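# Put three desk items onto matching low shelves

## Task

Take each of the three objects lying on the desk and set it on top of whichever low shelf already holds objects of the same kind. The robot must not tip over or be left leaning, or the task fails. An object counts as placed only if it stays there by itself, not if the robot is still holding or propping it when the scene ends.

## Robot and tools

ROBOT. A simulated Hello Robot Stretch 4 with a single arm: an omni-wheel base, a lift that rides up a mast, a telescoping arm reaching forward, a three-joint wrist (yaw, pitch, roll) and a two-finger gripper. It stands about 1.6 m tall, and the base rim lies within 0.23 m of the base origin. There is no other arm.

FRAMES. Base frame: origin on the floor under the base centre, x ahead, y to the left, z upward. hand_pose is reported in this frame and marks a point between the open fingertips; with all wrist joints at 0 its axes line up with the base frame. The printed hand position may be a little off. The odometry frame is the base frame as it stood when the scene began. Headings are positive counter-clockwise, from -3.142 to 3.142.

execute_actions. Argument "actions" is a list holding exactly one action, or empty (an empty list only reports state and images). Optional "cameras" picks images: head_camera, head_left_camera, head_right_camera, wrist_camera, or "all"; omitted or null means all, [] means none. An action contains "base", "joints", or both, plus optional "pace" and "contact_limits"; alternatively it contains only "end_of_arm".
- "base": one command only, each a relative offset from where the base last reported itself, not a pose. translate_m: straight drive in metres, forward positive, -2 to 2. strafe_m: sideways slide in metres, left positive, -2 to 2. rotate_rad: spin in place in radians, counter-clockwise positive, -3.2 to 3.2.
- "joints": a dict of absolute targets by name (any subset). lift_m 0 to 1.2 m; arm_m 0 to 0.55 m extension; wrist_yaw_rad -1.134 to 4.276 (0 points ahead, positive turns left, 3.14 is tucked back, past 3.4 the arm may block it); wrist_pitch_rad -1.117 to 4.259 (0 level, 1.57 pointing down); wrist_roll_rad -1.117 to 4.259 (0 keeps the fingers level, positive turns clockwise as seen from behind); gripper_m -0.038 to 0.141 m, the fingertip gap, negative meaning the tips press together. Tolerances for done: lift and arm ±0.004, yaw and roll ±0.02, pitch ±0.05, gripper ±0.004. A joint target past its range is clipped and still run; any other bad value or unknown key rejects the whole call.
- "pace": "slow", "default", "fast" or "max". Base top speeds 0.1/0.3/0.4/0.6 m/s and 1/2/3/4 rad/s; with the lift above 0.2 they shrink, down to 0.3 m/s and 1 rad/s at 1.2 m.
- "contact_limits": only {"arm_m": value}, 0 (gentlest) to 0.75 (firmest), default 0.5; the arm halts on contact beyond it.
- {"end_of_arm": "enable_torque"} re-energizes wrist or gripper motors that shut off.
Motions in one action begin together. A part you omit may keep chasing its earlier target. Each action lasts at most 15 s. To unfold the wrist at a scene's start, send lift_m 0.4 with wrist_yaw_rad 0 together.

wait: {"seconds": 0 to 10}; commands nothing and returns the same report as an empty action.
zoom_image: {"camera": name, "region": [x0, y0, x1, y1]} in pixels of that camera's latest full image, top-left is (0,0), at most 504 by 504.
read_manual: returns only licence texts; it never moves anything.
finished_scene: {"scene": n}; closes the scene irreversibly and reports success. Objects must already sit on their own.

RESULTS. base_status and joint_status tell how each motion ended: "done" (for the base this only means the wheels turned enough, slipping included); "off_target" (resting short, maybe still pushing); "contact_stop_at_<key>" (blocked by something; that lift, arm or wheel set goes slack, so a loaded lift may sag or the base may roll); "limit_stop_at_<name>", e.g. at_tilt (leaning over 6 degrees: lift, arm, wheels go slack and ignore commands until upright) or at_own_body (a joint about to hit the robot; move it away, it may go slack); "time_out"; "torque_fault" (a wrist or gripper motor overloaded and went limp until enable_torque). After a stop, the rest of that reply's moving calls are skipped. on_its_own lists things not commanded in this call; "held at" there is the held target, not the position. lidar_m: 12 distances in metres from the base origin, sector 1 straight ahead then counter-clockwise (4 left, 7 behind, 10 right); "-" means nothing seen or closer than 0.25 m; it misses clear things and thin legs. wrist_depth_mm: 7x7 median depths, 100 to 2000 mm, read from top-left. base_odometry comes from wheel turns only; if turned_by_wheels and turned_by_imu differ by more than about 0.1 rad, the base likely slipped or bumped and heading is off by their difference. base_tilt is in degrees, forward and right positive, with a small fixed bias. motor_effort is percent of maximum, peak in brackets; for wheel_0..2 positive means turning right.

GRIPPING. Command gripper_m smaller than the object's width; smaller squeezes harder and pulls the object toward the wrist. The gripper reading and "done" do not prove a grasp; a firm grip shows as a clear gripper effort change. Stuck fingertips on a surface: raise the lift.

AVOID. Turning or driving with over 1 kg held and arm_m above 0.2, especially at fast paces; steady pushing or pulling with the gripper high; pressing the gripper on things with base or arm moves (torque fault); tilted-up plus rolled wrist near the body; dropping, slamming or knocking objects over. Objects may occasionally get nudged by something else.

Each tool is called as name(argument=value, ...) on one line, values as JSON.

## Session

execute_actions(actions=[])

Scene clock: 0.00 s.
base_odometry: x=+0.000 y=+0.000 heading=+0.000 (m, m, rad; odometry frame)
turned_by_wheels: +0.000 (rad since the last result)
turned_by_imu: +0.000 (rad since the last result)
base_tilt: forward=+0.3 right=+1.1 (deg)
lidar_m: 1.90 1.77 1.85 1.42 0.92 1.01 1.48 1.66 1.85 2.00 1.97 2.48
base_status: not commanded
joint_positions: lift_m=+0.181 arm_m=-0.002 wrist_yaw_rad=+3.209 wrist_pitch_rad=-0.015 wrist_roll_rad=+0.010 gripper_m=+0.057
joint_status: not commanded
motor_effort: lift_m=+18 arm_m=-1 wrist_yaw_rad=-1 wrist_pitch_rad=-7 wrist_roll_rad=-1 gripper_m=-3 wheel_0=+0 wheel_1=-1 wheel_2=+1 (%)
hand_pose: x=-0.1251 y=+0.0679 z=+0.3640 quat_wxyz=(-0.034, +0.007, +0.005, +0.999) (m; base frame)
wrist_depth_mm: - 138 138 - - 1756 1366 / - - 137 - - 1708 1366 / - 112 137 - - 1576 1281 / 139 137 167 - 1921 1281 1336 / 214 - - - 1921 1281 1308 / 227 1464 196 1537 210 1255 1255 / 230 854 991 112 960 1025 960
pictures: head_camera, head_left_camera, head_right_camera, wrist_camera
Images, in order (width x height): head_camera 420x560, head_left_camera 420x672, head_right_camera 420x672, wrist_camera 616x392.

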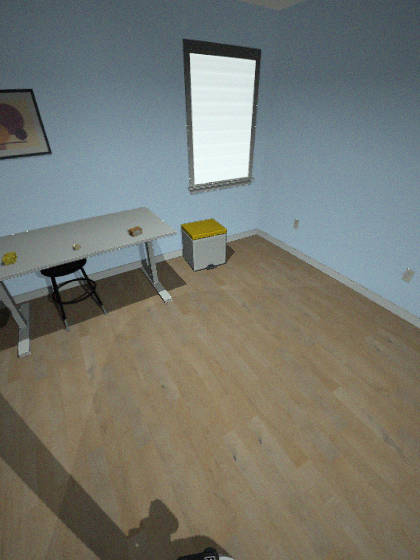

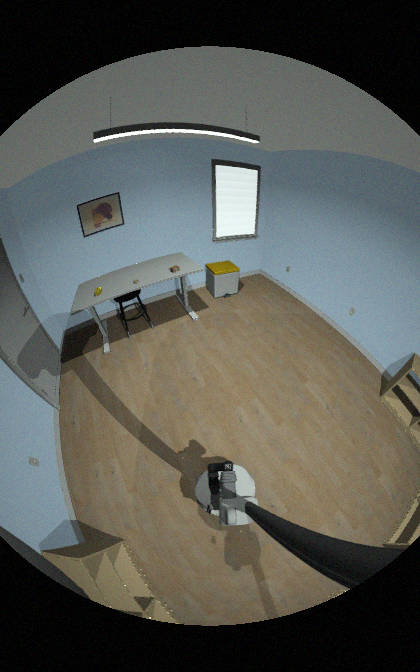

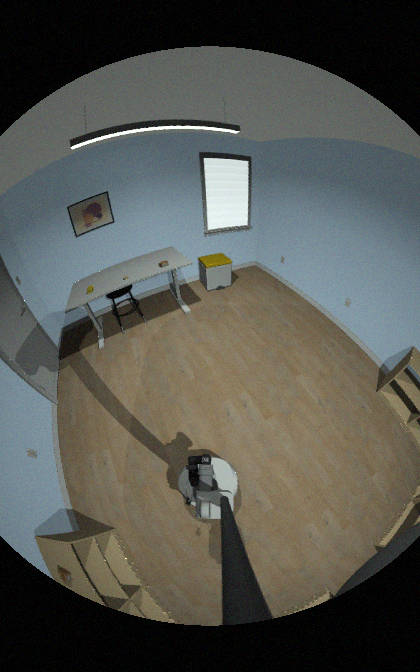

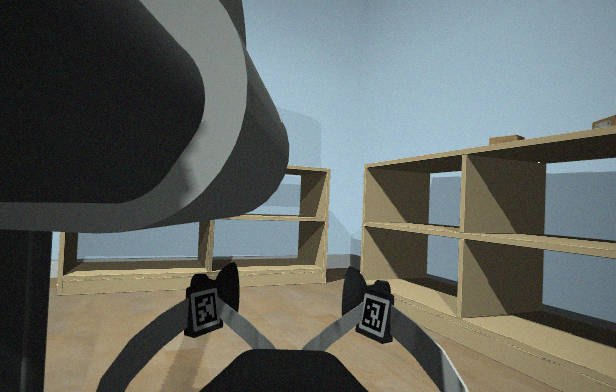

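execute_actions(actions=[{"base":{"rotate_rad":0.34},"pace":"fast"}], cameras=[])

execute_actions(actions=[{"base":{"translate_m":1.2},"joints":{"lift_m":0.92,"wrist_yaw_rad":0,"wrist_pitch_rad":1.0,"gripper_m":0.12},"pace":"max"}], cameras=[])

execute_actions(actions=[{"joints":{"arm_m":0.36},"pace":"fast"}], cameras=["head_camera","wrist_camera"])

Scene clock: 7.67 s.
base_odometry: x=+0.000 y=+0.000 heading=+0.340 (m, m, rad; odometry frame)
turned_by_wheels: +0.340 (rad since the last result)
turned_by_imu: +0.338 (rad since the last result)
base_tilt: forward=+0.2 right=+1.1 (deg)
lidar_m: 1.80 1.82 1.53 1.19 0.93 1.24 1.68 1.72 2.10 1.97 2.34 2.44
base_status: done
joint_positions: lift_m=+0.181 arm_m=-0.002 wrist_yaw_rad=+3.209 wrist_pitch_rad=-0.015 wrist_roll_rad=+0.010 gripper_m=+0.057
joint_status: not commanded
motor_effort: lift_m=+18(18) arm_m=-1(0) wrist_yaw_rad=+1(1) wrist_pitch_rad=-7(7) wrist_roll_rad=-1(1) gripper_m=-3(2) wheel_0=-1(6) wheel_1=-1(11) wheel_2=-3(12) (%)
hand_pose: x=-0.1251 y=+0.0679 z=+0.3640 quat_wxyz=(-0.034, +0.007, +0.005, +0.999) (m; base frame)
wrist_depth_mm: - 138 138 - - - 1808 / - - 137 - - - 1808 / - 112 137 - - - 1756 / 139 137 166 - - - 1618 / 215 - - - - - 1576 / 226 1430 196 1576 211 1576 1430 / 229 854 976 112 946 1060 1078
pictures: none
No camera images: the call's "cameras" was empty. Leave "cameras" out to get every camera's image.

Scene clock: 11.13 s.
base_odometry: x=+1.131 y=+0.400 heading=+0.340 (m, m, rad; odometry frame)
turned_by_wheels: +0.000 (rad since the last result)
turned_by_imu: -0.002 (rad since the last result)
base_tilt: forward=+0.3 right=+1.1 (deg)
lidar_m: 0.61 0.62 0.78 1.50 1.56 1.73 3.08 2.94 2.36 2.16 1.60 0.70
base_status: done
joint_positions: lift_m=+0.920 arm_m=-0.002 wrist_yaw_rad=+0.000 wrist_pitch_rad=+1.001 wrist_roll_rad=+0.010 gripper_m=+0.120
joint_status: all done
motor_effort: lift_m=+20(21) arm_m=-1(1) wrist_yaw_rad=-2(7) wrist_pitch_rad=-4(4) wrist_roll_rad=-1(1) gripper_m=+0(4) wheel_0=-1(11) wheel_1=+0(8) wheel_2=+3(22) (%)
hand_pose: x=+0.3241 y=-0.0874 z=+0.8551 quat_wxyz=(+0.877, +0.004, +0.480, -0.002) (m; base frame)
wrist_depth_mm: 549 569 580 591 585 615 854 / 508 517 535 549 559 574 1138 / 1336 1366 1397 1430 1464 1464 1308 / 1205 1281 1255 1308 1308 1366 1366 / 1138 1160 1182 1182 1205 1229 1229 / 1060 204 1078 1098 204 1118 1138 / 991 976 1008 112 1025 1025 1025
pictures: none
No camera images: the call's "cameras" was empty. Leave "cameras" out to get every camera's image.

Scene clock: 12.97 s.
base_odometry: x=+1.131 y=+0.400 heading=+0.340 (m, m, rad; odometry frame)
turned_by_wheels: +0.000 (rad since the last result)
turned_by_imu: +0.000 (rad since the last result)
base_tilt: forward=+0.3 right=+1.1 (deg)
lidar_m: 0.60 0.63 0.80 1.52 1.54 1.75 3.08 2.92 2.35 2.19 1.59 0.70
base_status: not commanded
joint_positions: lift_m=+0.920 arm_m=+0.359 wrist_yaw_rad=+0.000 wrist_pitch_rad=+1.001 wrist_roll_rad=+0.010 gripper_m=+0.120
joint_status: all done
motor_effort: lift_m=+20(20) arm_m=+7(7) wrist_yaw_rad=-2(0) wrist_pitch_rad=-4(4) wrist_roll_rad=-1(1) gripper_m=+0(1) wheel_0=-1(1) wheel_1=+0(0) wheel_2=+3(3) (%)
hand_pose: x=+0.6854 y=-0.0874 z=+0.8551 quat_wxyz=(+0.877, +0.005, +0.480, -0.002) (m; base frame)
wrist_depth_mm: 554 564 574 585 597 609 1025 / 492 500 512 517 525 535 554 / 445 452 459 469 473 477 484 / 407 410 413 421 375 427 439 / 370 375 382 387 384 394 402 / 343 206 347 355 204 364 368 / 320 322 327 112 991 1025 1042
pictures: head_camera, wrist_camera
Images, in order (width x height): head_camera 420x560, wrist_camera 616x392.

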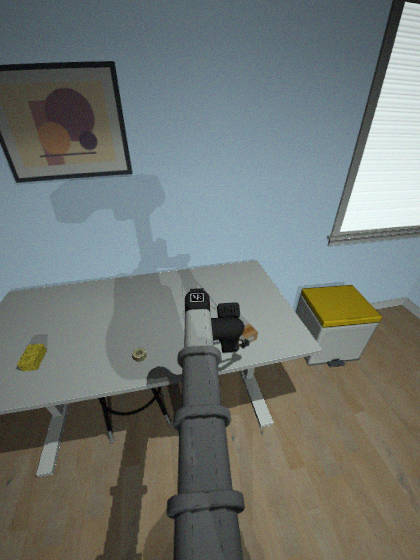

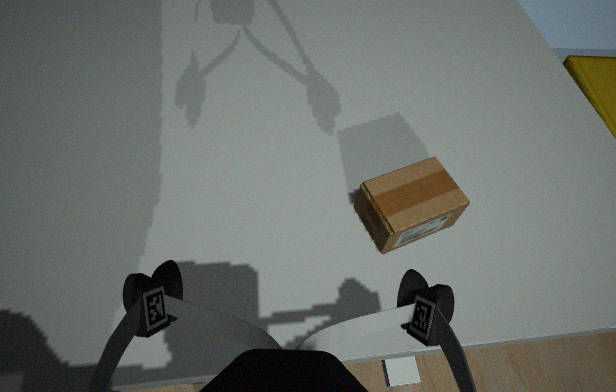

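execute_actions(actions=[{"base":{"strafe_m":-0.117},"joints":{"arm_m":0.48,"wrist_roll_rad":-0.35,"gripper_m":0.13,"lift_m":0.9}}], cameras=["wrist_camera"])

execute_actions(actions=[{"joints":{"lift_m":0.835},"pace":"slow"}], cameras=["wrist_camera"])

Scene clock: 20.43 s.
base_odometry: x=+1.170 y=+0.290 heading=+0.340 (m, m, rad; odometry frame)
turned_by_wheels: +0.000 (rad since the last result)
turned_by_imu: +0.001 (rad since the last result)
base_tilt: forward=+0.3 right=+1.1 (deg)
lidar_m: 0.62 0.65 0.78 1.60 1.64 1.82 3.05 2.81 2.27 2.06 2.09 0.68
base_status: done
joint_positions: lift_m=+0.900 arm_m=+0.479 wrist_yaw_rad=+0.000 wrist_pitch_rad=+1.001 wrist_roll_rad=-0.349 gripper_m=+0.130
joint_status: all done
motor_effort: lift_m=+15(21) arm_m=+6(8) wrist_yaw_rad=+1(3) wrist_pitch_rad=-4(4) wrist_roll_rad=-2(5) gripper_m=+1(2) wheel_0=+1(9) wheel_1=-2(8) wheel_2=+0(2) (%)
hand_pose: x=+0.8053 y=-0.0874 z=+0.8355 quat_wxyz=(+0.864, -0.153, +0.473, +0.083) (m; base frame)
wrist_depth_mm: 430 459 496 539 591 654 750 / 392 418 449 484 521 569 831 / 357 384 407 436 469 508 960 / 334 353 375 399 427 455 917 / 310 327 343 366 389 415 831 / 291 205 278 287 218 379 585 / 273 285 290 112 330 349 375
pictures: wrist_camera
Images, in order (width x height): wrist_camera 616x392.

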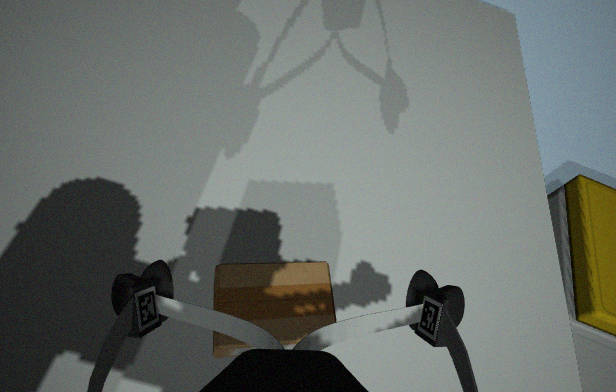

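Scene clock: 21.87 s.
base_odometry: x=+1.170 y=+0.290 heading=+0.340 (m, m, rad; odometry frame)
turned_by_wheels: +0.000 (rad since the last result)
turned_by_imu: +0.000 (rad since the last result)
base_tilt: forward=+0.3 right=+1.1 (deg)
lidar_m: 0.64 0.65 0.82 1.60 1.65 1.79 3.08 2.79 2.26 2.07 2.10 0.68
base_status: not commanded
joint_positions: lift_m=+0.835 arm_m=+0.479 wrist_yaw_rad=+0.000 wrist_pitch_rad=+1.001 wrist_roll_rad=-0.349 gripper_m=+0.130
joint_status: all done
motor_effort: lift_m=+14(18) arm_m=+7(6) wrist_yaw_rad=+1(1) wrist_pitch_rad=-3(4) wrist_roll_rad=-2(2) gripper_m=+1(1) wheel_0=+1(1) wheel_1=-2(2) wheel_2=+0(0) (%)
hand_pose: x=+0.8053 y=-0.0874 z=+0.7706 quat_wxyz=(+0.864, -0.153, +0.473, +0.083) (m; base frame)
wrist_depth_mm: 343 373 397 433 473 521 715 / 314 334 362 389 421 455 517 / 290 309 327 351 373 407 442 / 268 285 301 320 342 368 394 / 250 264 236 239 314 334 353 / 235 205 214 224 218 303 322 / 220 229 237 112 267 279 296
pictures: wrist_camera
Images, in order (width x height): wrist_camera 616x392.

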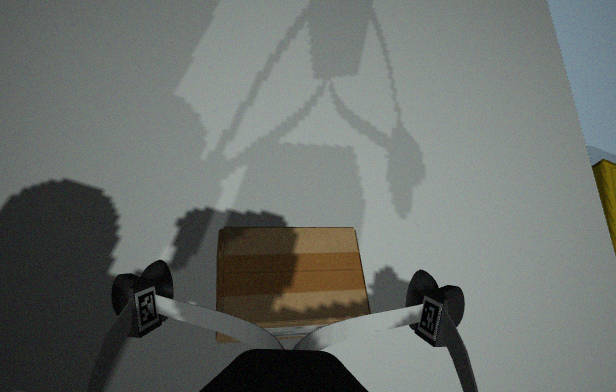

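execute_actions(actions=[{"joints":{"lift_m":0.814,"wrist_roll_rad":-0.15,"gripper_m":0.115},"pace":"slow"}], cameras=["wrist_camera"])

execute_actions(actions=[{"joints":{"gripper_m":0.045}}], cameras=[])

execute_actions(actions=[{"joints":{"lift_m":0.88}}], cameras=["wrist_camera"])

Scene clock: 29.63 s.
base_odometry: x=+1.170 y=+0.290 heading=+0.340 (m, m, rad; odometry frame)
turned_by_wheels: +0.000 (rad since the last result)
turned_by_imu: +0.000 (rad since the last result)
base_tilt: forward=+0.3 right=+1.1 (deg)
lidar_m: 0.64 0.63 0.82 1.61 1.67 1.81 3.09 2.81 2.27 2.07 2.10 0.70
base_status: not commanded
joint_positions: lift_m=+0.814 arm_m=+0.479 wrist_yaw_rad=+0.000 wrist_pitch_rad=+1.001 wrist_roll_rad=-0.151 gripper_m=+0.115
joint_status: all done
motor_effort: lift_m=+14(15) arm_m=+7(7) wrist_yaw_rad=-1(0) wrist_pitch_rad=-4(4) wrist_roll_rad=+0(4) gripper_m=+0(3) wheel_0=+1(1) wheel_1=-2(2) wheel_2=+0(0) (%)
hand_pose: x=+0.8053 y=-0.0874 z=+0.7496 quat_wxyz=(+0.875, -0.066, +0.479, +0.036) (m; base frame)
wrist_depth_mm: 353 370 387 410 427 452 798 / 320 332 347 364 379 399 424 / 290 301 314 325 338 353 366 / 266 276 286 297 306 320 330 / 246 255 216 216 279 291 301 / 229 208 198 204 202 266 274 / 213 219 221 112 238 245 252
pictures: wrist_camera
Images, in order (width x height): wrist_camera 616x392.

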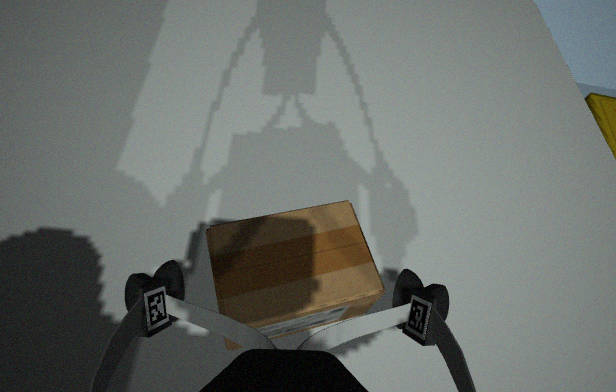

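Scene clock: 31.20 s.
base_odometry: x=+1.170 y=+0.290 heading=+0.340 (m, m, rad; odometry frame)
turned_by_wheels: +0.000 (rad since the last result)
turned_by_imu: +0.000 (rad since the last result)
base_tilt: forward=+0.3 right=+1.1 (deg)
lidar_m: 0.63 0.62 0.83 1.61 1.65 1.83 3.08 2.80 2.25 2.06 2.10 0.72
base_status: not commanded
joint_positions: lift_m=+0.814 arm_m=+0.479 wrist_yaw_rad=+0.000 wrist_pitch_rad=+1.001 wrist_roll_rad=-0.150 gripper_m=+0.045
joint_status: all done
motor_effort: lift_m=+14(14) arm_m=+7(6) wrist_yaw_rad=-1(1) wrist_pitch_rad=-4(4) wrist_roll_rad=+0(1) gripper_m=-24(26) wheel_0=+1(1) wheel_1=-2(2) wheel_2=+0(0) (%)
hand_pose: x=+0.8053 y=-0.0874 z=+0.7495 quat_wxyz=(+0.875, -0.066, +0.479, +0.036) (m; base frame)
wrist_depth_mm: 351 370 387 404 430 452 788 / 319 330 345 359 379 394 424 / 289 301 312 324 340 351 368 / 265 274 283 294 306 319 329 / 246 253 203 204 278 290 297 / 228 185 187 191 196 265 273 / 211 217 217 112 235 237 253
pictures: none
No camera images: the call's "cameras" was empty. Leave "cameras" out to get every camera's image.

Scene clock: 32.43 s.
base_odometry: x=+1.170 y=+0.290 heading=+0.340 (m, m, rad; odometry frame)
turned_by_wheels: +0.000 (rad since the last result)
turned_by_imu: +0.000 (rad since the last result)
base_tilt: forward=+0.3 right=+1.1 (deg)
lidar_m: 0.63 0.65 0.83 1.61 1.67 1.78 3.10 2.80 2.25 2.06 2.09 0.68
base_status: not commanded
joint_positions: lift_m=+0.880 arm_m=+0.479 wrist_yaw_rad=+0.000 wrist_pitch_rad=+1.001 wrist_roll_rad=-0.150 gripper_m=+0.045
joint_status: all done
motor_effort: lift_m=+21(20) arm_m=+7(6) wrist_yaw_rad=+0(0) wrist_pitch_rad=-5(5) wrist_roll_rad=+1(0) gripper_m=-24(25) wheel_0=+2(1) wheel_1=-2(2) wheel_2=+0(0) (%)
hand_pose: x=+0.8053 y=-0.0874 z=+0.8149 quat_wxyz=(+0.875, -0.066, +0.479, +0.036) (m; base frame)
wrist_depth_mm: 445 469 496 517 539 591 831 / 404 421 442 459 477 504 946 / 366 379 397 410 430 449 904 / 338 347 359 375 387 404 615 / 310 324 204 204 353 368 379 / 289 186 187 191 196 338 347 / 267 274 274 112 297 303 319
pictures: wrist_camera
Images, in order (width x height): wrist_camera 616x392.

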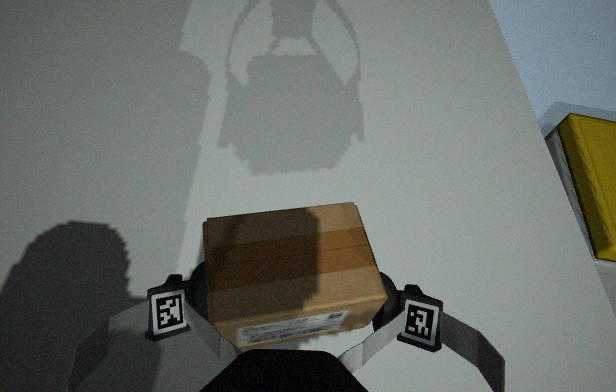

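execute_actions(actions=[{"base":{"rotate_rad":2.62},"joints":{"arm_m":0.05,"lift_m":0.9}}], cameras=["head_left_camera"])

execute_actions(actions=[{"base":{"translate_m":1.15},"joints":{"lift_m":0.8},"pace":"fast"}], cameras=["head_camera","head_left_camera"])

Scene clock: 40.87 s.
base_odometry: x=+1.170 y=+0.290 heading=+2.959 (m, m, rad; odometry frame)
turned_by_wheels: +2.620 (rad since the last result)
turned_by_imu: +2.605 (rad since the last result)
base_tilt: forward=+0.3 right=+1.1 (deg)
lidar_m: 1.78 2.86 2.87 2.27 2.08 2.10 0.71 0.63 0.65 0.79 1.58 1.65
base_status: done
joint_positions: lift_m=+0.900 arm_m=+0.051 wrist_yaw_rad=+0.000 wrist_pitch_rad=+1.002 wrist_roll_rad=-0.150 gripper_m=+0.045
joint_status: all done
motor_effort: lift_m=+20(27) arm_m=-6(6) wrist_yaw_rad=+0(3) wrist_pitch_rad=-5(5) wrist_roll_rad=+0(0) gripper_m=-24(24) wheel_0=+0(10) wheel_1=-3(8) wheel_2=-2(7) (%)
hand_pose: x=+0.3776 y=-0.0874 z=+0.8350 quat_wxyz=(+0.875, -0.066, +0.479, +0.036) (m; base frame)
wrist_depth_mm: 1537 1576 1661 1756 1756 1576 1336 / 1366 1464 1537 1576 1661 1618 1397 / 1229 1308 1366 1397 1464 1537 1464 / 1160 1205 1229 1281 1366 1397 1397 / 1060 1098 203 204 1182 1255 1308 / 976 185 187 191 195 1160 1182 / 904 946 931 112 1025 1042 1118
pictures: head_left_camera
Images, in order (width x height): head_left_camera 420x672.

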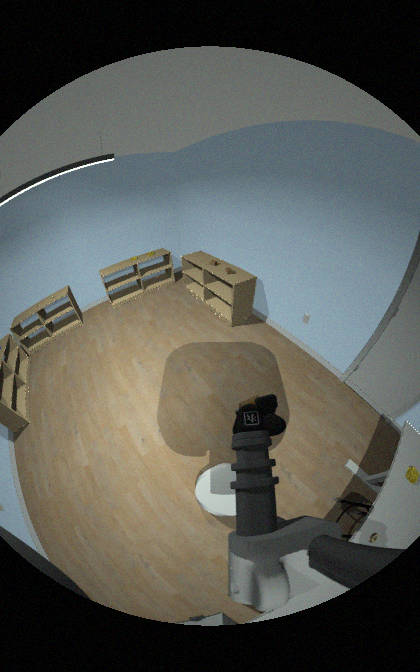

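Scene clock: 45.30 s.
base_odometry: x=+0.039 y=+0.498 heading=+2.960 (m, m, rad; odometry frame)
turned_by_wheels: +0.000 (rad since the last result)
turned_by_imu: -0.002 (rad since the last result)
base_tilt: forward=+0.2 right=+1.1 (deg)
lidar_m: 0.66 1.46 1.97 2.51 2.47 2.77 1.73 1.53 1.54 1.02 0.90 0.67
base_status: done
joint_positions: lift_m=+0.800 arm_m=+0.051 wrist_yaw_rad=+0.000 wrist_pitch_rad=+1.002 wrist_roll_rad=-0.150 gripper_m=+0.045
joint_status: all done
motor_effort: lift_m=+15(23) arm_m=-6(7) wrist_yaw_rad=+1(2) wrist_pitch_rad=-5(6) wrist_roll_rad=+0(0) gripper_m=-25(24) wheel_0=+2(7) wheel_1=+1(7) wheel_2=-2(18) (%)
hand_pose: x=+0.3775 y=-0.0874 z=+0.7354 quat_wxyz=(+0.875, -0.066, +0.479, +0.036) (m; base frame)
wrist_depth_mm: 1430 1499 1366 609 609 634 654 / 1255 1281 1308 904 530 569 668 / 1118 1182 1182 831 564 699 750 / 1042 1078 1118 768 715 931 778 / 960 976 204 203 1060 1042 831 / 891 185 187 192 196 1008 878 / 831 842 842 112 917 931 904
pictures: head_camera, head_left_camera
Images, in order (width x height): head_camera 420x560, head_left_camera 420x672.

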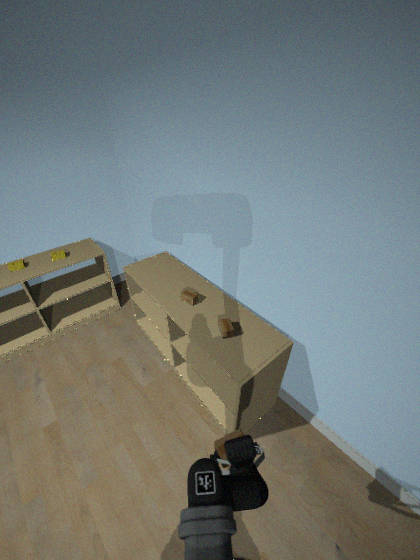

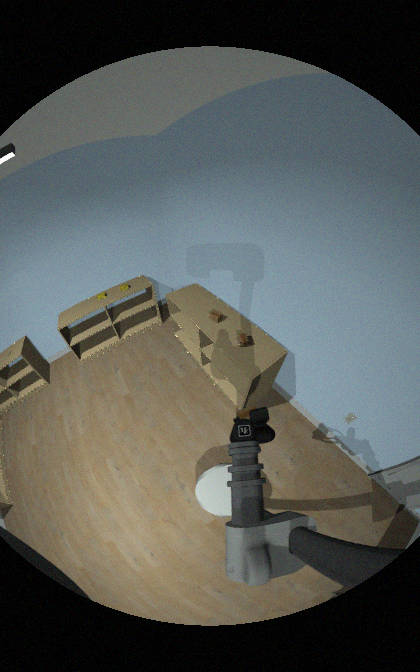

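execute_actions(actions=[{"base":{"rotate_rad":-0.13},"joints":{"arm_m":0.51}}], cameras=["wrist_camera"])

Scene clock: 51.23 s.
base_odometry: x=+0.039 y=+0.498 heading=+2.830 (m, m, rad; odometry frame)
turned_by_wheels: -0.129 (rad since the last result)
turned_by_imu: -0.128 (rad since the last result)
base_tilt: forward=+0.3 right=+1.1 (deg)
lidar_m: 0.64 1.10 1.95 2.29 2.47 2.76 1.82 1.53 1.52 1.09 0.92 0.79
base_status: done
joint_positions: lift_m=+0.800 arm_m=+0.509 wrist_yaw_rad=+0.000 wrist_pitch_rad=+1.002 wrist_roll_rad=-0.150 gripper_m=+0.045
joint_status: all done
motor_effort: lift_m=+15(15) arm_m=+7(6) wrist_yaw_rad=+0(0) wrist_pitch_rad=-5(6) wrist_roll_rad=+0(0) gripper_m=-25(24) wheel_0=+3(5) wheel_1=+2(5) wheel_2=+3(9) (%)
hand_pose: x=+0.8352 y=-0.0874 z=+0.7354 quat_wxyz=(+0.875, -0.066, +0.479, +0.036) (m; base frame)
wrist_depth_mm: 496 504 539 585 504 402 343 / 449 466 484 504 539 430 366 / 418 421 379 452 477 459 387 / 1008 382 349 410 427 477 413 / 960 353 203 204 387 402 439 / 891 186 187 191 195 370 459 / 820 307 301 112 325 338 517
pictures: wrist_camera
Images, in order (width x height): wrist_camera 616x392.

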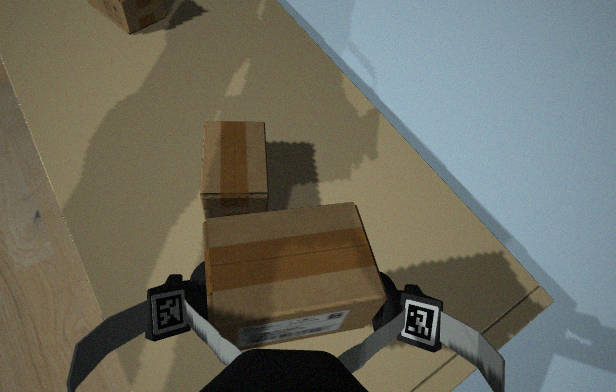

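execute_actions(actions=[{"joints":{"lift_m":0.707},"pace":"slow"}], cameras=["wrist_camera","head_camera"])

Scene clock: 57.47 s.
base_odometry: x=+0.039 y=+0.498 heading=+2.830 (m, m, rad; odometry frame)
turned_by_wheels: +0.000 (rad since the last result)
turned_by_imu: +0.000 (rad since the last result)
base_tilt: forward=+0.3 right=+1.1 (deg)
lidar_m: 0.64 1.08 1.94 2.30 2.46 2.76 1.82 1.54 1.55 1.08 0.93 0.77
base_status: not commanded
joint_positions: lift_m=+0.707 arm_m=+0.509 wrist_yaw_rad=+0.000 wrist_pitch_rad=+1.002 wrist_roll_rad=-0.150 gripper_m=+0.045
joint_status: all done
motor_effort: lift_m=+15(11) arm_m=+6(6) wrist_yaw_rad=-2(2) wrist_pitch_rad=-5(5) wrist_roll_rad=+0(0) gripper_m=-25(25) wheel_0=+3(3) wheel_1=+1(1) wheel_2=+3(3) (%)
hand_pose: x=+0.8352 y=-0.0874 z=+0.6425 quat_wxyz=(+0.875, -0.066, +0.479, +0.036) (m; base frame)
wrist_depth_mm: 357 375 394 410 469 399 343 / 320 336 283 364 379 424 366 / 296 304 279 325 342 359 389 / 277 277 287 298 310 320 362 / 820 257 204 204 281 294 303 / 788 186 187 191 196 267 281 / 741 220 220 112 237 242 504
pictures: head_camera, wrist_camera
Images, in order (width x height): head_camera 420x560, wrist_camera 616x392.

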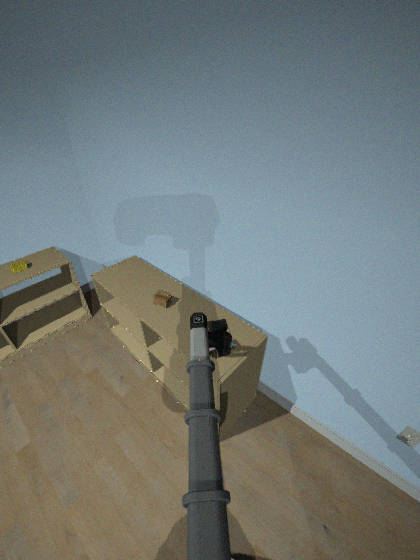

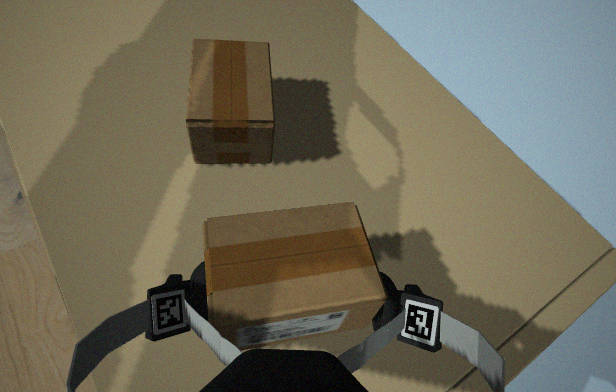

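execute_actions(actions=[{"joints":{"gripper_m":0.12,"lift_m":0.704}}], cameras=[])

execute_actions(actions=[{"joints":{"lift_m":0.8},"pace":"fast"}], cameras=["wrist_camera"])

execute_actions(actions=[{"joints":{"arm_m":0.1,"wrist_roll_rad":0},"pace":"max"}], cameras=[])

execute_actions(actions=[{"base":{"rotate_rad":-2.315},"pace":"fast"}], cameras=[])

execute_actions(actions=[{"base":{"translate_m":0.95},"joints":{"arm_m":0.34,"lift_m":0.91},"pace":"max"}], cameras=["head_camera","wrist_camera"])

Scene clock: 74.87 s.
base_odometry: x=+0.039 y=+0.498 heading=+2.830 (m, m, rad; odometry frame)
turned_by_wheels: +0.000 (rad since the last result)
turned_by_imu: +0.000 (rad since the last result)
base_tilt: forward=+0.3 right=+1.1 (deg)
lidar_m: 0.64 1.09 1.93 2.32 2.45 2.76 1.85 1.53 1.54 1.07 0.94 0.82
base_status: not commanded
joint_positions: lift_m=+0.704 arm_m=+0.509 wrist_yaw_rad=+0.000 wrist_pitch_rad=+1.001 wrist_roll_rad=-0.150 gripper_m=+0.120
joint_status: all done
motor_effort: lift_m=+15(17) arm_m=+6(7) wrist_yaw_rad=+2(1) wrist_pitch_rad=-2(4) wrist_roll_rad=-1(0) gripper_m=+1(25) wheel_0=+3(3) wheel_1=+1(1) wheel_2=+2(3) (%)
hand_pose: x=+0.8354 y=-0.0875 z=+0.6396 quat_wxyz=(+0.875, -0.066, +0.478, +0.036) (m; base frame)
wrist_depth_mm: 353 370 389 407 469 402 345 / 320 332 281 359 382 424 366 / 291 301 278 325 340 355 389 / 272 276 286 296 309 319 332 / 258 254 214 216 279 290 298 / 788 207 197 205 204 265 278 / 750 218 222 112 237 245 500
pictures: none
No camera images: the call's "cameras" was empty. Leave "cameras" out to get every camera's image.

Scene clock: 76.03 s.
base_odometry: x=+0.039 y=+0.498 heading=+2.830 (m, m, rad; odometry frame)
turned_by_wheels: +0.000 (rad since the last result)
turned_by_imu: +0.000 (rad since the last result)
base_tilt: forward=+0.3 right=+1.1 (deg)
lidar_m: 0.64 1.12 1.95 2.30 2.46 2.77 1.85 1.51 1.55 1.11 0.92 0.81
base_status: not commanded
joint_positions: lift_m=+0.800 arm_m=+0.509 wrist_yaw_rad=+0.000 wrist_pitch_rad=+1.001 wrist_roll_rad=-0.150 gripper_m=+0.120
joint_status: all done
motor_effort: lift_m=+20(17) arm_m=+6(7) wrist_yaw_rad=+1(2) wrist_pitch_rad=-3(3) wrist_roll_rad=-1(0) gripper_m=+1(1) wheel_0=+3(3) wheel_1=+2(1) wheel_2=+3(2) (%)
hand_pose: x=+0.8353 y=-0.0875 z=+0.7351 quat_wxyz=(+0.875, -0.066, +0.478, +0.036) (m; base frame)
wrist_depth_mm: 492 500 539 585 496 402 345 / 445 466 484 504 535 430 364 / 415 421 379 452 480 466 387 / 1008 384 355 407 424 477 413 / 960 353 364 375 389 404 436 / 904 205 289 296 204 370 459 / 831 304 306 112 329 355 508
pictures: wrist_camera
Images, in order (width x height): wrist_camera 616x392.

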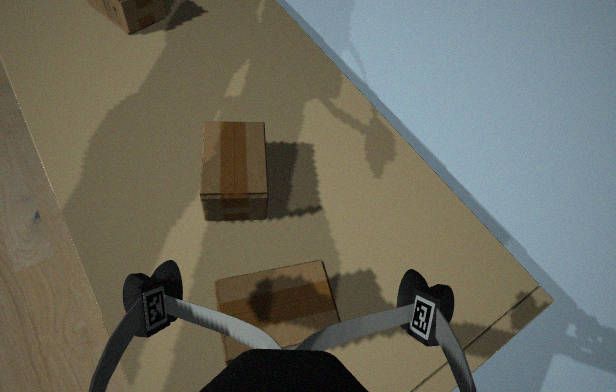

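Scene clock: 77.83 s.
base_odometry: x=+0.039 y=+0.498 heading=+2.830 (m, m, rad; odometry frame)
turned_by_wheels: +0.000 (rad since the last result)
turned_by_imu: +0.000 (rad since the last result)
base_tilt: forward=+0.3 right=+1.1 (deg)
lidar_m: 0.68 1.10 1.94 2.32 2.47 2.78 1.88 1.52 1.54 1.10 0.95 0.81
base_status: not commanded
joint_positions: lift_m=+0.800 arm_m=+0.101 wrist_yaw_rad=+0.000 wrist_pitch_rad=+1.001 wrist_roll_rad=+0.000 gripper_m=+0.120
joint_status: all done
motor_effort: lift_m=+21(20) arm_m=-6(8) wrist_yaw_rad=+1(0) wrist_pitch_rad=-5(5) wrist_roll_rad=+1(6) gripper_m=+1(1) wheel_0=+3(3) wheel_1=+1(1) wheel_2=+3(3) (%)
hand_pose: x=+0.4276 y=-0.0875 z=+0.7350 quat_wxyz=(+0.877, +0.000, +0.480, +0.000) (m; base frame)
wrist_depth_mm: 1464 946 564 530 580 647 591 / 1336 1281 866 504 574 741 640 / 1205 1229 820 564 741 820 683 / 1098 1138 1078 715 1042 904 750 / 1008 1025 1025 960 1060 1008 820 / 946 205 960 976 204 991 904 / 854 878 891 112 904 904 917
pictures: none
No camera images: the call's "cameras" was empty. Leave "cameras" out to get every camera's image.

Scene clock: 80.17 s.
base_odometry: x=+0.039 y=+0.498 heading=+0.516 (m, m, rad; odometry frame)
turned_by_wheels: -2.315 (rad since the last result)
turned_by_imu: -2.301 (rad since the last result)
base_tilt: forward=+0.3 right=+1.1 (deg)
lidar_m: 1.53 1.31 0.95 0.93 0.66 0.78 1.94 2.10 2.46 2.75 2.61 1.62
base_status: done
joint_positions: lift_m=+0.800 arm_m=+0.101 wrist_yaw_rad=+0.000 wrist_pitch_rad=+1.001 wrist_roll_rad=+0.000 gripper_m=+0.120
joint_status: not commanded
motor_effort: lift_m=+20(21) arm_m=-6(7) wrist_yaw_rad=-1(1) wrist_pitch_rad=-4(5) wrist_roll_rad=+1(1) gripper_m=+1(2) wheel_0=+1(9) wheel_1=+2(10) wheel_2=+2(15) (%)
hand_pose: x=+0.4276 y=-0.0874 z=+0.7351 quat_wxyz=(+0.877, +0.000, +0.480, +0.000) (m; base frame)
wrist_depth_mm: 1430 1499 1576 1618 1618 1661 1708 / 1336 1366 1397 1430 1430 1499 1499 / 1229 1229 1229 1281 1281 1336 1336 / 1118 1118 1138 1138 1160 1182 1205 / 1008 1025 1042 1042 1078 1078 1118 / 917 204 946 946 204 1008 1008 / 866 878 878 112 904 917 931
pictures: none
No camera images: the call's "cameras" was empty. Leave "cameras" out to get every camera's image.

Scene clock: 83.90 s.
base_odometry: x=+0.866 y=+0.966 heading=+0.516 (m, m, rad; odometry frame)
turned_by_wheels: +0.000 (rad since the last result)
turned_by_imu: -0.001 (rad since the last result)
base_tilt: forward=+0.3 right=+1.0 (deg)
lidar_m: 0.58 0.60 0.90 0.89 0.96 1.37 2.49 3.15 2.87 2.79 0.81 0.62
base_status: done
joint_positions: lift_m=+0.910 arm_m=+0.339 wrist_yaw_rad=+0.000 wrist_pitch_rad=+1.001 wrist_roll_rad=+0.000 gripper_m=+0.120
joint_status: all done
motor_effort: lift_m=+19(20) arm_m=+6(8) wrist_yaw_rad=-1(1) wrist_pitch_rad=-4(5) wrist_roll_rad=+1(1) gripper_m=+1(0) wheel_0=+1(10) wheel_1=+1(9) wheel_2=-2(13) (%)
hand_pose: x=+0.6654 y=-0.0874 z=+0.8452 quat_wxyz=(+0.877, +0.000, +0.480, +0.000) (m; base frame)
wrist_depth_mm: 991 549 559 569 585 603 609 / 492 484 496 504 512 525 535 / 427 439 445 436 459 469 477 / 392 399 397 370 418 424 427 / 362 366 370 375 379 387 392 / 332 205 336 343 204 353 359 / 307 310 315 112 322 324 332
pictures: head_camera, wrist_camera
Images, in order (width x height): head_camera 420x560, wrist_camera 616x392.

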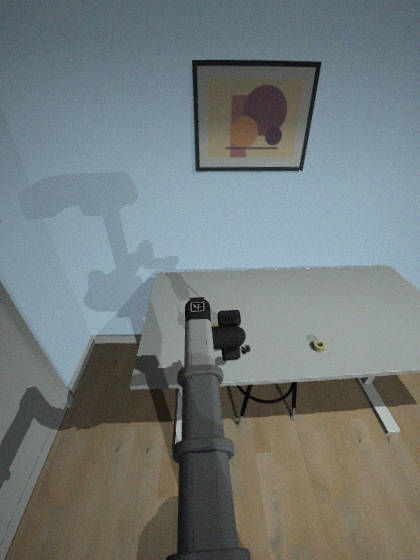

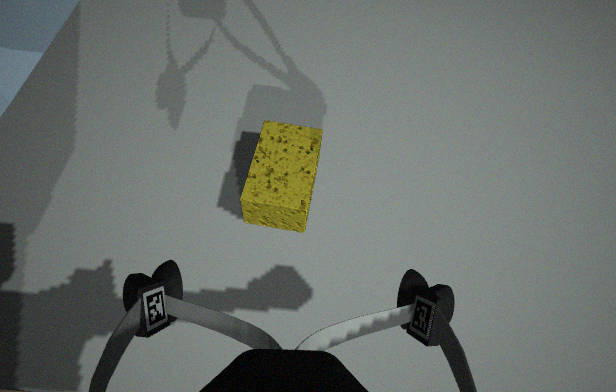

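execute_actions(actions=[{"joints":{"arm_m":0.485,"wrist_roll_rad":0.12,"lift_m":0.89}}], cameras=[])

execute_actions(actions=[{"joints":{"lift_m":0.814},"pace":"slow"}], cameras=["wrist_camera"])

execute_actions(actions=[{"joints":{"gripper_m":0.025}}], cameras=[])

execute_actions(actions=[{"joints":{"lift_m":0.88}}], cameras=["wrist_camera"])

Scene clock: 91.47 s.
base_odometry: x=+0.866 y=+0.966 heading=+0.516 (m, m, rad; odometry frame)
turned_by_wheels: +0.000 (rad since the last result)
turned_by_imu: +0.000 (rad since the last result)
base_tilt: forward=+0.3 right=+1.1 (deg)
lidar_m: 0.58 0.62 0.92 0.88 0.96 1.35 2.53 3.13 2.86 2.80 0.84 0.61
base_status: not commanded
joint_positions: lift_m=+0.890 arm_m=+0.484 wrist_yaw_rad=+0.000 wrist_pitch_rad=+1.001 wrist_roll_rad=+0.119 gripper_m=+0.120
joint_status: all done
motor_effort: lift_m=+14(20) arm_m=+7(7) wrist_yaw_rad=-1(1) wrist_pitch_rad=-4(4) wrist_roll_rad=+1(2) gripper_m=+1(0) wheel_0=+1(1) wheel_1=+2(2) wheel_2=-2(2) (%)
hand_pose: x=+0.8103 y=-0.0874 z=+0.8255 quat_wxyz=(+0.876, +0.052, +0.479, -0.029) (m; base frame)
wrist_depth_mm: 569 539 535 535 525 530 535 / 480 473 473 473 473 469 469 / 424 427 427 421 427 421 421 / 389 387 387 387 384 382 384 / 353 353 351 347 353 351 351 / 325 204 278 283 204 324 325 / 301 298 298 112 300 296 300
pictures: none
No camera images: the call's "cameras" was empty. Leave "cameras" out to get every camera's image.

Scene clock: 93.00 s.
base_odometry: x=+0.866 y=+0.966 heading=+0.516 (m, m, rad; odometry frame)
turned_by_wheels: +0.000 (rad since the last result)
turned_by_imu: +0.000 (rad since the last result)
base_tilt: forward=+0.3 right=+1.1 (deg)
lidar_m: 0.58 0.64 0.89 0.88 0.96 1.37 2.49 3.12 2.87 2.80 0.81 0.60
base_status: not commanded
joint_positions: lift_m=+0.814 arm_m=+0.484 wrist_yaw_rad=+0.000 wrist_pitch_rad=+1.001 wrist_roll_rad=+0.119 gripper_m=+0.120
joint_status: all done
motor_effort: lift_m=+15(15) arm_m=+6(6) wrist_yaw_rad=+1(1) wrist_pitch_rad=-4(3) wrist_roll_rad=+1(1) gripper_m=+0(1) wheel_0=+1(1) wheel_1=+2(2) wheel_2=-2(2) (%)
hand_pose: x=+0.8103 y=-0.0874 z=+0.7495 quat_wxyz=(+0.876, +0.052, +0.479, -0.029) (m; base frame)
wrist_depth_mm: 413 413 404 410 407 404 404 / 362 362 362 362 362 362 357 / 327 327 324 325 325 324 322 / 294 296 294 289 293 294 291 / 271 270 224 228 268 267 267 / 249 204 203 206 204 247 246 / 230 229 194 112 229 225 229
pictures: wrist_camera
Images, in order (width x height): wrist_camera 616x392.

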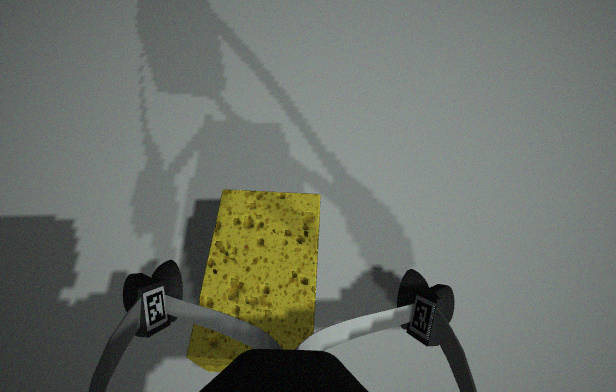

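Scene clock: 94.83 s.
base_odometry: x=+0.866 y=+0.966 heading=+0.516 (m, m, rad; odometry frame)
turned_by_wheels: +0.000 (rad since the last result)
turned_by_imu: +0.000 (rad since the last result)
base_tilt: forward=+0.3 right=+1.1 (deg)
lidar_m: 0.59 0.62 0.90 0.87 0.95 1.34 2.52 3.16 2.85 2.80 0.82 0.61
base_status: not commanded
joint_positions: lift_m=+0.814 arm_m=+0.484 wrist_yaw_rad=+0.000 wrist_pitch_rad=+1.001 wrist_roll_rad=+0.119 gripper_m=+0.025
joint_status: all done
motor_effort: lift_m=+14(14) arm_m=+7(7) wrist_yaw_rad=+0(0) wrist_pitch_rad=-4(3) wrist_roll_rad=+1(1) gripper_m=-20(20) wheel_0=+1(1) wheel_1=+2(2) wheel_2=-2(2) (%)
hand_pose: x=+0.8103 y=-0.0874 z=+0.7495 quat_wxyz=(+0.876, +0.052, +0.479, -0.029) (m; base frame)
wrist_depth_mm: 410 410 407 407 407 404 404 / 362 362 359 362 359 359 359 / 327 325 327 325 322 322 322 / 296 296 294 230 291 291 291 / 270 271 265 210 268 268 267 / 249 248 190 193 198 246 246 / 231 224 227 112 226 227 229
pictures: none
No camera images: the call's "cameras" was empty. Leave "cameras" out to get every camera's image.

Scene clock: 96.07 s.
base_odometry: x=+0.866 y=+0.966 heading=+0.516 (m, m, rad; odometry frame)
turned_by_wheels: +0.000 (rad since the last result)
turned_by_imu: +0.000 (rad since the last result)
base_tilt: forward=+0.3 right=+1.1 (deg)
lidar_m: 0.57 0.61 0.91 0.85 0.93 1.40 2.51 3.18 2.87 2.79 0.82 0.61
base_status: not commanded
joint_positions: lift_m=+0.880 arm_m=+0.484 wrist_yaw_rad=+0.000 wrist_pitch_rad=+1.001 wrist_roll_rad=+0.119 gripper_m=+0.025
joint_status: all done
motor_effort: lift_m=+21(20) arm_m=+7(7) wrist_yaw_rad=-1(1) wrist_pitch_rad=-4(4) wrist_roll_rad=+1(1) gripper_m=-19(20) wheel_0=+0(0) wheel_1=+2(2) wheel_2=-2(2) (%)
hand_pose: x=+0.8103 y=-0.0874 z=+0.8150 quat_wxyz=(+0.876, +0.052, +0.479, -0.029) (m; base frame)
wrist_depth_mm: 535 517 517 517 512 517 512 / 462 459 459 459 455 459 455 / 413 410 410 410 410 407 410 / 375 373 375 229 370 370 373 / 343 343 336 209 340 342 340 / 317 315 190 193 199 314 312 / 293 285 289 112 286 286 290
pictures: wrist_camera
Images, in order (width x height): wrist_camera 616x392.

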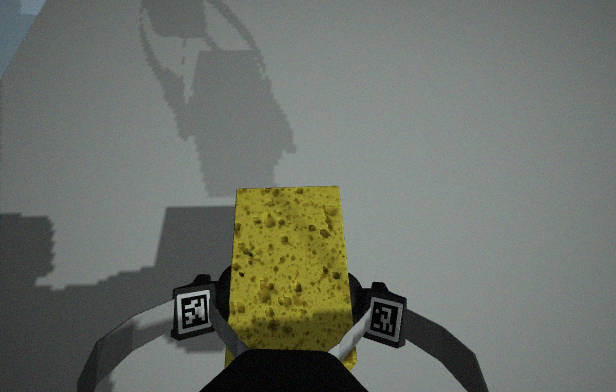

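execute_actions(actions=[{"base":{"rotate_rad":-3.03},"joints":{"arm_m":0.05,"lift_m":0.9}}], cameras=[])

execute_actions(actions=[{"base":{"translate_m":2.0},"joints":{"lift_m":0.8},"pace":"fast"}], cameras=["head_camera","head_left_camera"])

Scene clock: 108.30 s.
base_odometry: x=+0.866 y=+0.966 heading=-2.514 (m, m, rad; odometry frame)
turned_by_wheels: -3.029 (rad since the last result)
turned_by_imu: -3.011 (rad since the last result)
base_tilt: forward=+0.3 right=+1.1 (deg)
lidar_m: 2.87 3.04 2.85 2.80 0.77 0.60 0.57 0.67 0.89 0.87 0.98 1.45
base_status: done
joint_positions: lift_m=+0.900 arm_m=+0.051 wrist_yaw_rad=+0.000 wrist_pitch_rad=+1.001 wrist_roll_rad=+0.120 gripper_m=+0.025
joint_status: all done
motor_effort: lift_m=+20(23) arm_m=-7(8) wrist_yaw_rad=-1(1) wrist_pitch_rad=-4(4) wrist_roll_rad=+0(1) gripper_m=-21(21) wheel_0=+2(9) wheel_1=+3(10) wheel_2=+5(9) (%)
hand_pose: x=+0.3777 y=-0.0874 z=+0.8351 quat_wxyz=(+0.876, +0.052, +0.479, -0.029) (m; base frame)
wrist_depth_mm: 1808 1808 1808 1808 1808 1229 1118 / 1576 1618 1618 1576 1576 1336 1281 / 1430 1397 1397 1430 1430 1397 1366 / 1281 1255 1281 229 1255 1281 1281 / 1182 1138 1138 210 1138 1160 1160 / 1078 1078 191 193 198 1060 1060 / 1008 960 976 112 976 976 991
pictures: none
No camera images: the call's "cameras" was empty. Leave "cameras" out to get every camera's image.

Scene clock: 114.90 s.
base_odometry: x=-0.752 y=-0.209 heading=-2.514 (m, m, rad; odometry frame)
turned_by_wheels: +0.000 (rad since the last result)
turned_by_imu: -0.003 (rad since the last result)
base_tilt: forward=+0.3 right=+1.1 (deg)
lidar_m: 0.89 1.03 1.53 2.11 2.79 2.67 2.76 0.93 0.79 0.77 0.84 0.90
base_status: done
joint_positions: lift_m=+0.800 arm_m=+0.051 wrist_yaw_rad=+0.000 wrist_pitch_rad=+1.001 wrist_roll_rad=+0.120 gripper_m=+0.025
joint_status: all done
motor_effort: lift_m=+15(22) arm_m=-7(7) wrist_yaw_rad=-1(1) wrist_pitch_rad=-4(4) wrist_roll_rad=+1(1) gripper_m=-20(21) wheel_0=+0(7) wheel_1=+2(8) wheel_2=-3(15) (%)
hand_pose: x=+0.3776 y=-0.0874 z=+0.7355 quat_wxyz=(+0.876, +0.052, +0.479, -0.029) (m; base frame)
wrist_depth_mm: 1255 878 1025 1025 976 1008 991 / 1366 976 931 891 904 904 891 / 1281 1255 1160 1160 1138 1138 1118 / 1160 1160 1138 230 1118 1098 1098 / 1042 1060 1025 210 1060 1060 1042 / 976 960 191 193 198 960 960 / 904 878 878 112 891 866 904
pictures: head_camera, head_left_camera
Images, in order (width x height): head_camera 420x560, head_left_camera 420x672.

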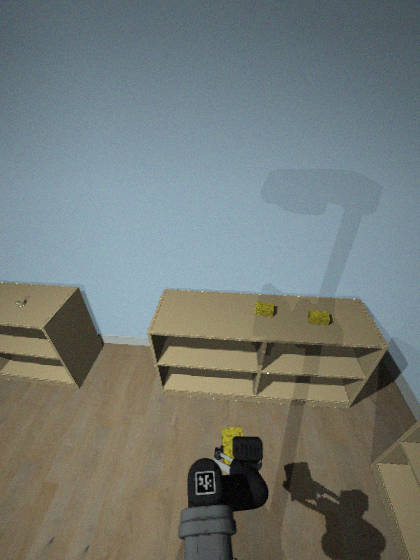

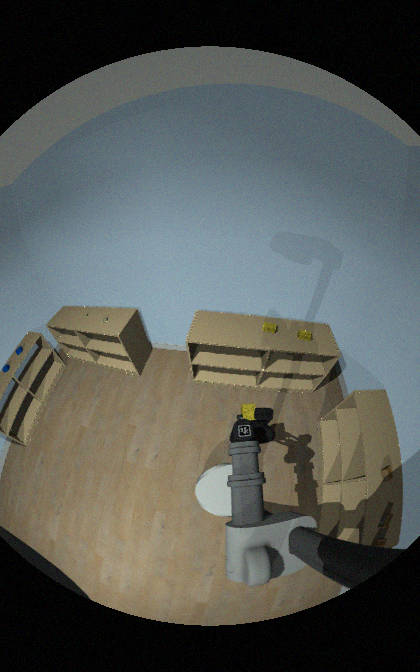

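execute_actions(actions=[{"base":{"translate_m":0.22},"joints":{"arm_m":0.49},"pace":"fast"}], cameras=["wrist_camera"])

execute_actions(actions=[{"joints":{"lift_m":0.706},"pace":"slow"}], cameras=["wrist_camera"])

Scene clock: 184.40 s.
base_odometry: x=-0.930 y=-0.338 heading=-2.514 (m, m, rad; odometry frame)
turned_by_wheels: +0.000 (rad since the last result)
turned_by_imu: +0.000 (rad since the last result)
base_tilt: forward=+0.3 right=+1.1 (deg)
lidar_m: 0.67 0.78 1.17 2.06 2.71 2.89 3.18 1.00 0.80 0.80 0.86 0.70
base_status: done
joint_positions: lift_m=+0.800 arm_m=+0.489 wrist_yaw_rad=+0.000 wrist_pitch_rad=+1.001 wrist_roll_rad=+0.120 gripper_m=+0.025
joint_status: all done
motor_effort: lift_m=+15(15) arm_m=+7(7) wrist_yaw_rad=+0(2) wrist_pitch_rad=-4(4) wrist_roll_rad=+1(1) gripper_m=-19(20) wheel_0=+2(4) wheel_1=+1(8) wheel_2=-2(16) (%)
hand_pose: x=+0.8154 y=-0.0874 z=+0.7355 quat_wxyz=(+0.876, +0.052, +0.479, -0.029) (m; base frame)
wrist_depth_mm: 466 452 445 433 424 415 410 / 525 508 500 504 488 477 466 / 459 455 452 445 449 449 449 / 413 413 413 230 410 404 404 / 377 375 368 209 375 373 345 / 345 345 190 193 198 343 343 / 320 310 315 112 314 314 319
pictures: wrist_camera
Images, in order (width x height): wrist_camera 616x392.

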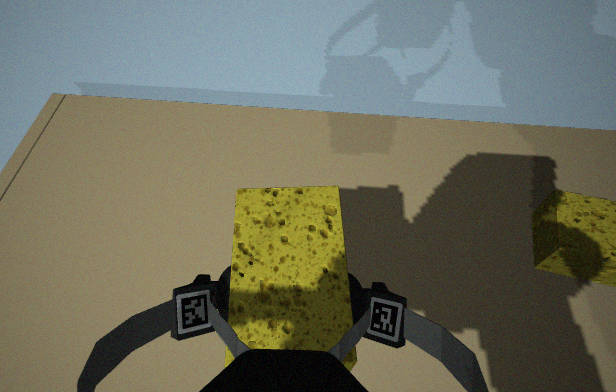

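Scene clock: 186.07 s.
base_odometry: x=-0.930 y=-0.338 heading=-2.514 (m, m, rad; odometry frame)
turned_by_wheels: +0.000 (rad since the last result)
turned_by_imu: +0.000 (rad since the last result)
base_tilt: forward=+0.3 right=+1.1 (deg)
lidar_m: 0.68 0.77 1.20 2.04 2.74 2.87 3.22 1.01 0.82 0.79 0.89 0.69
base_status: not commanded
joint_positions: lift_m=+0.706 arm_m=+0.489 wrist_yaw_rad=+0.000 wrist_pitch_rad=+1.001 wrist_roll_rad=+0.120 gripper_m=+0.025
joint_status: all done
motor_effort: lift_m=+14(12) arm_m=+7(6) wrist_yaw_rad=-3(1) wrist_pitch_rad=-3(3) wrist_roll_rad=+0(1) gripper_m=-21(20) wheel_0=+2(2) wheel_1=+1(1) wheel_2=-2(2) (%)
hand_pose: x=+0.8154 y=-0.0874 z=+0.6416 quat_wxyz=(+0.876, +0.052, +0.479, -0.029) (m; base frame)
wrist_depth_mm: 436 430 421 424 415 418 410 / 368 366 364 364 364 364 359 / 329 329 327 327 325 325 325 / 297 298 297 229 294 294 294 / 273 273 267 210 271 271 270 / 251 250 191 193 198 249 249 / 233 226 229 112 228 228 230
pictures: wrist_camera
Images, in order (width x height): wrist_camera 616x392.

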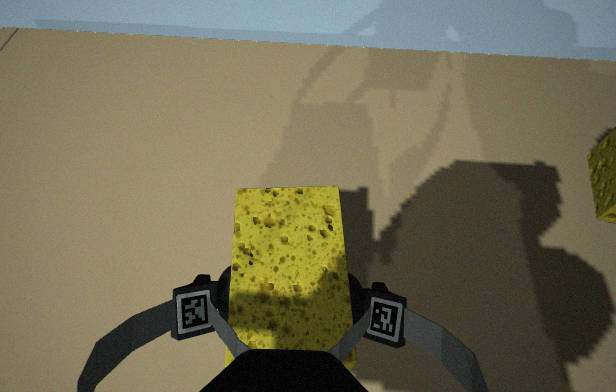

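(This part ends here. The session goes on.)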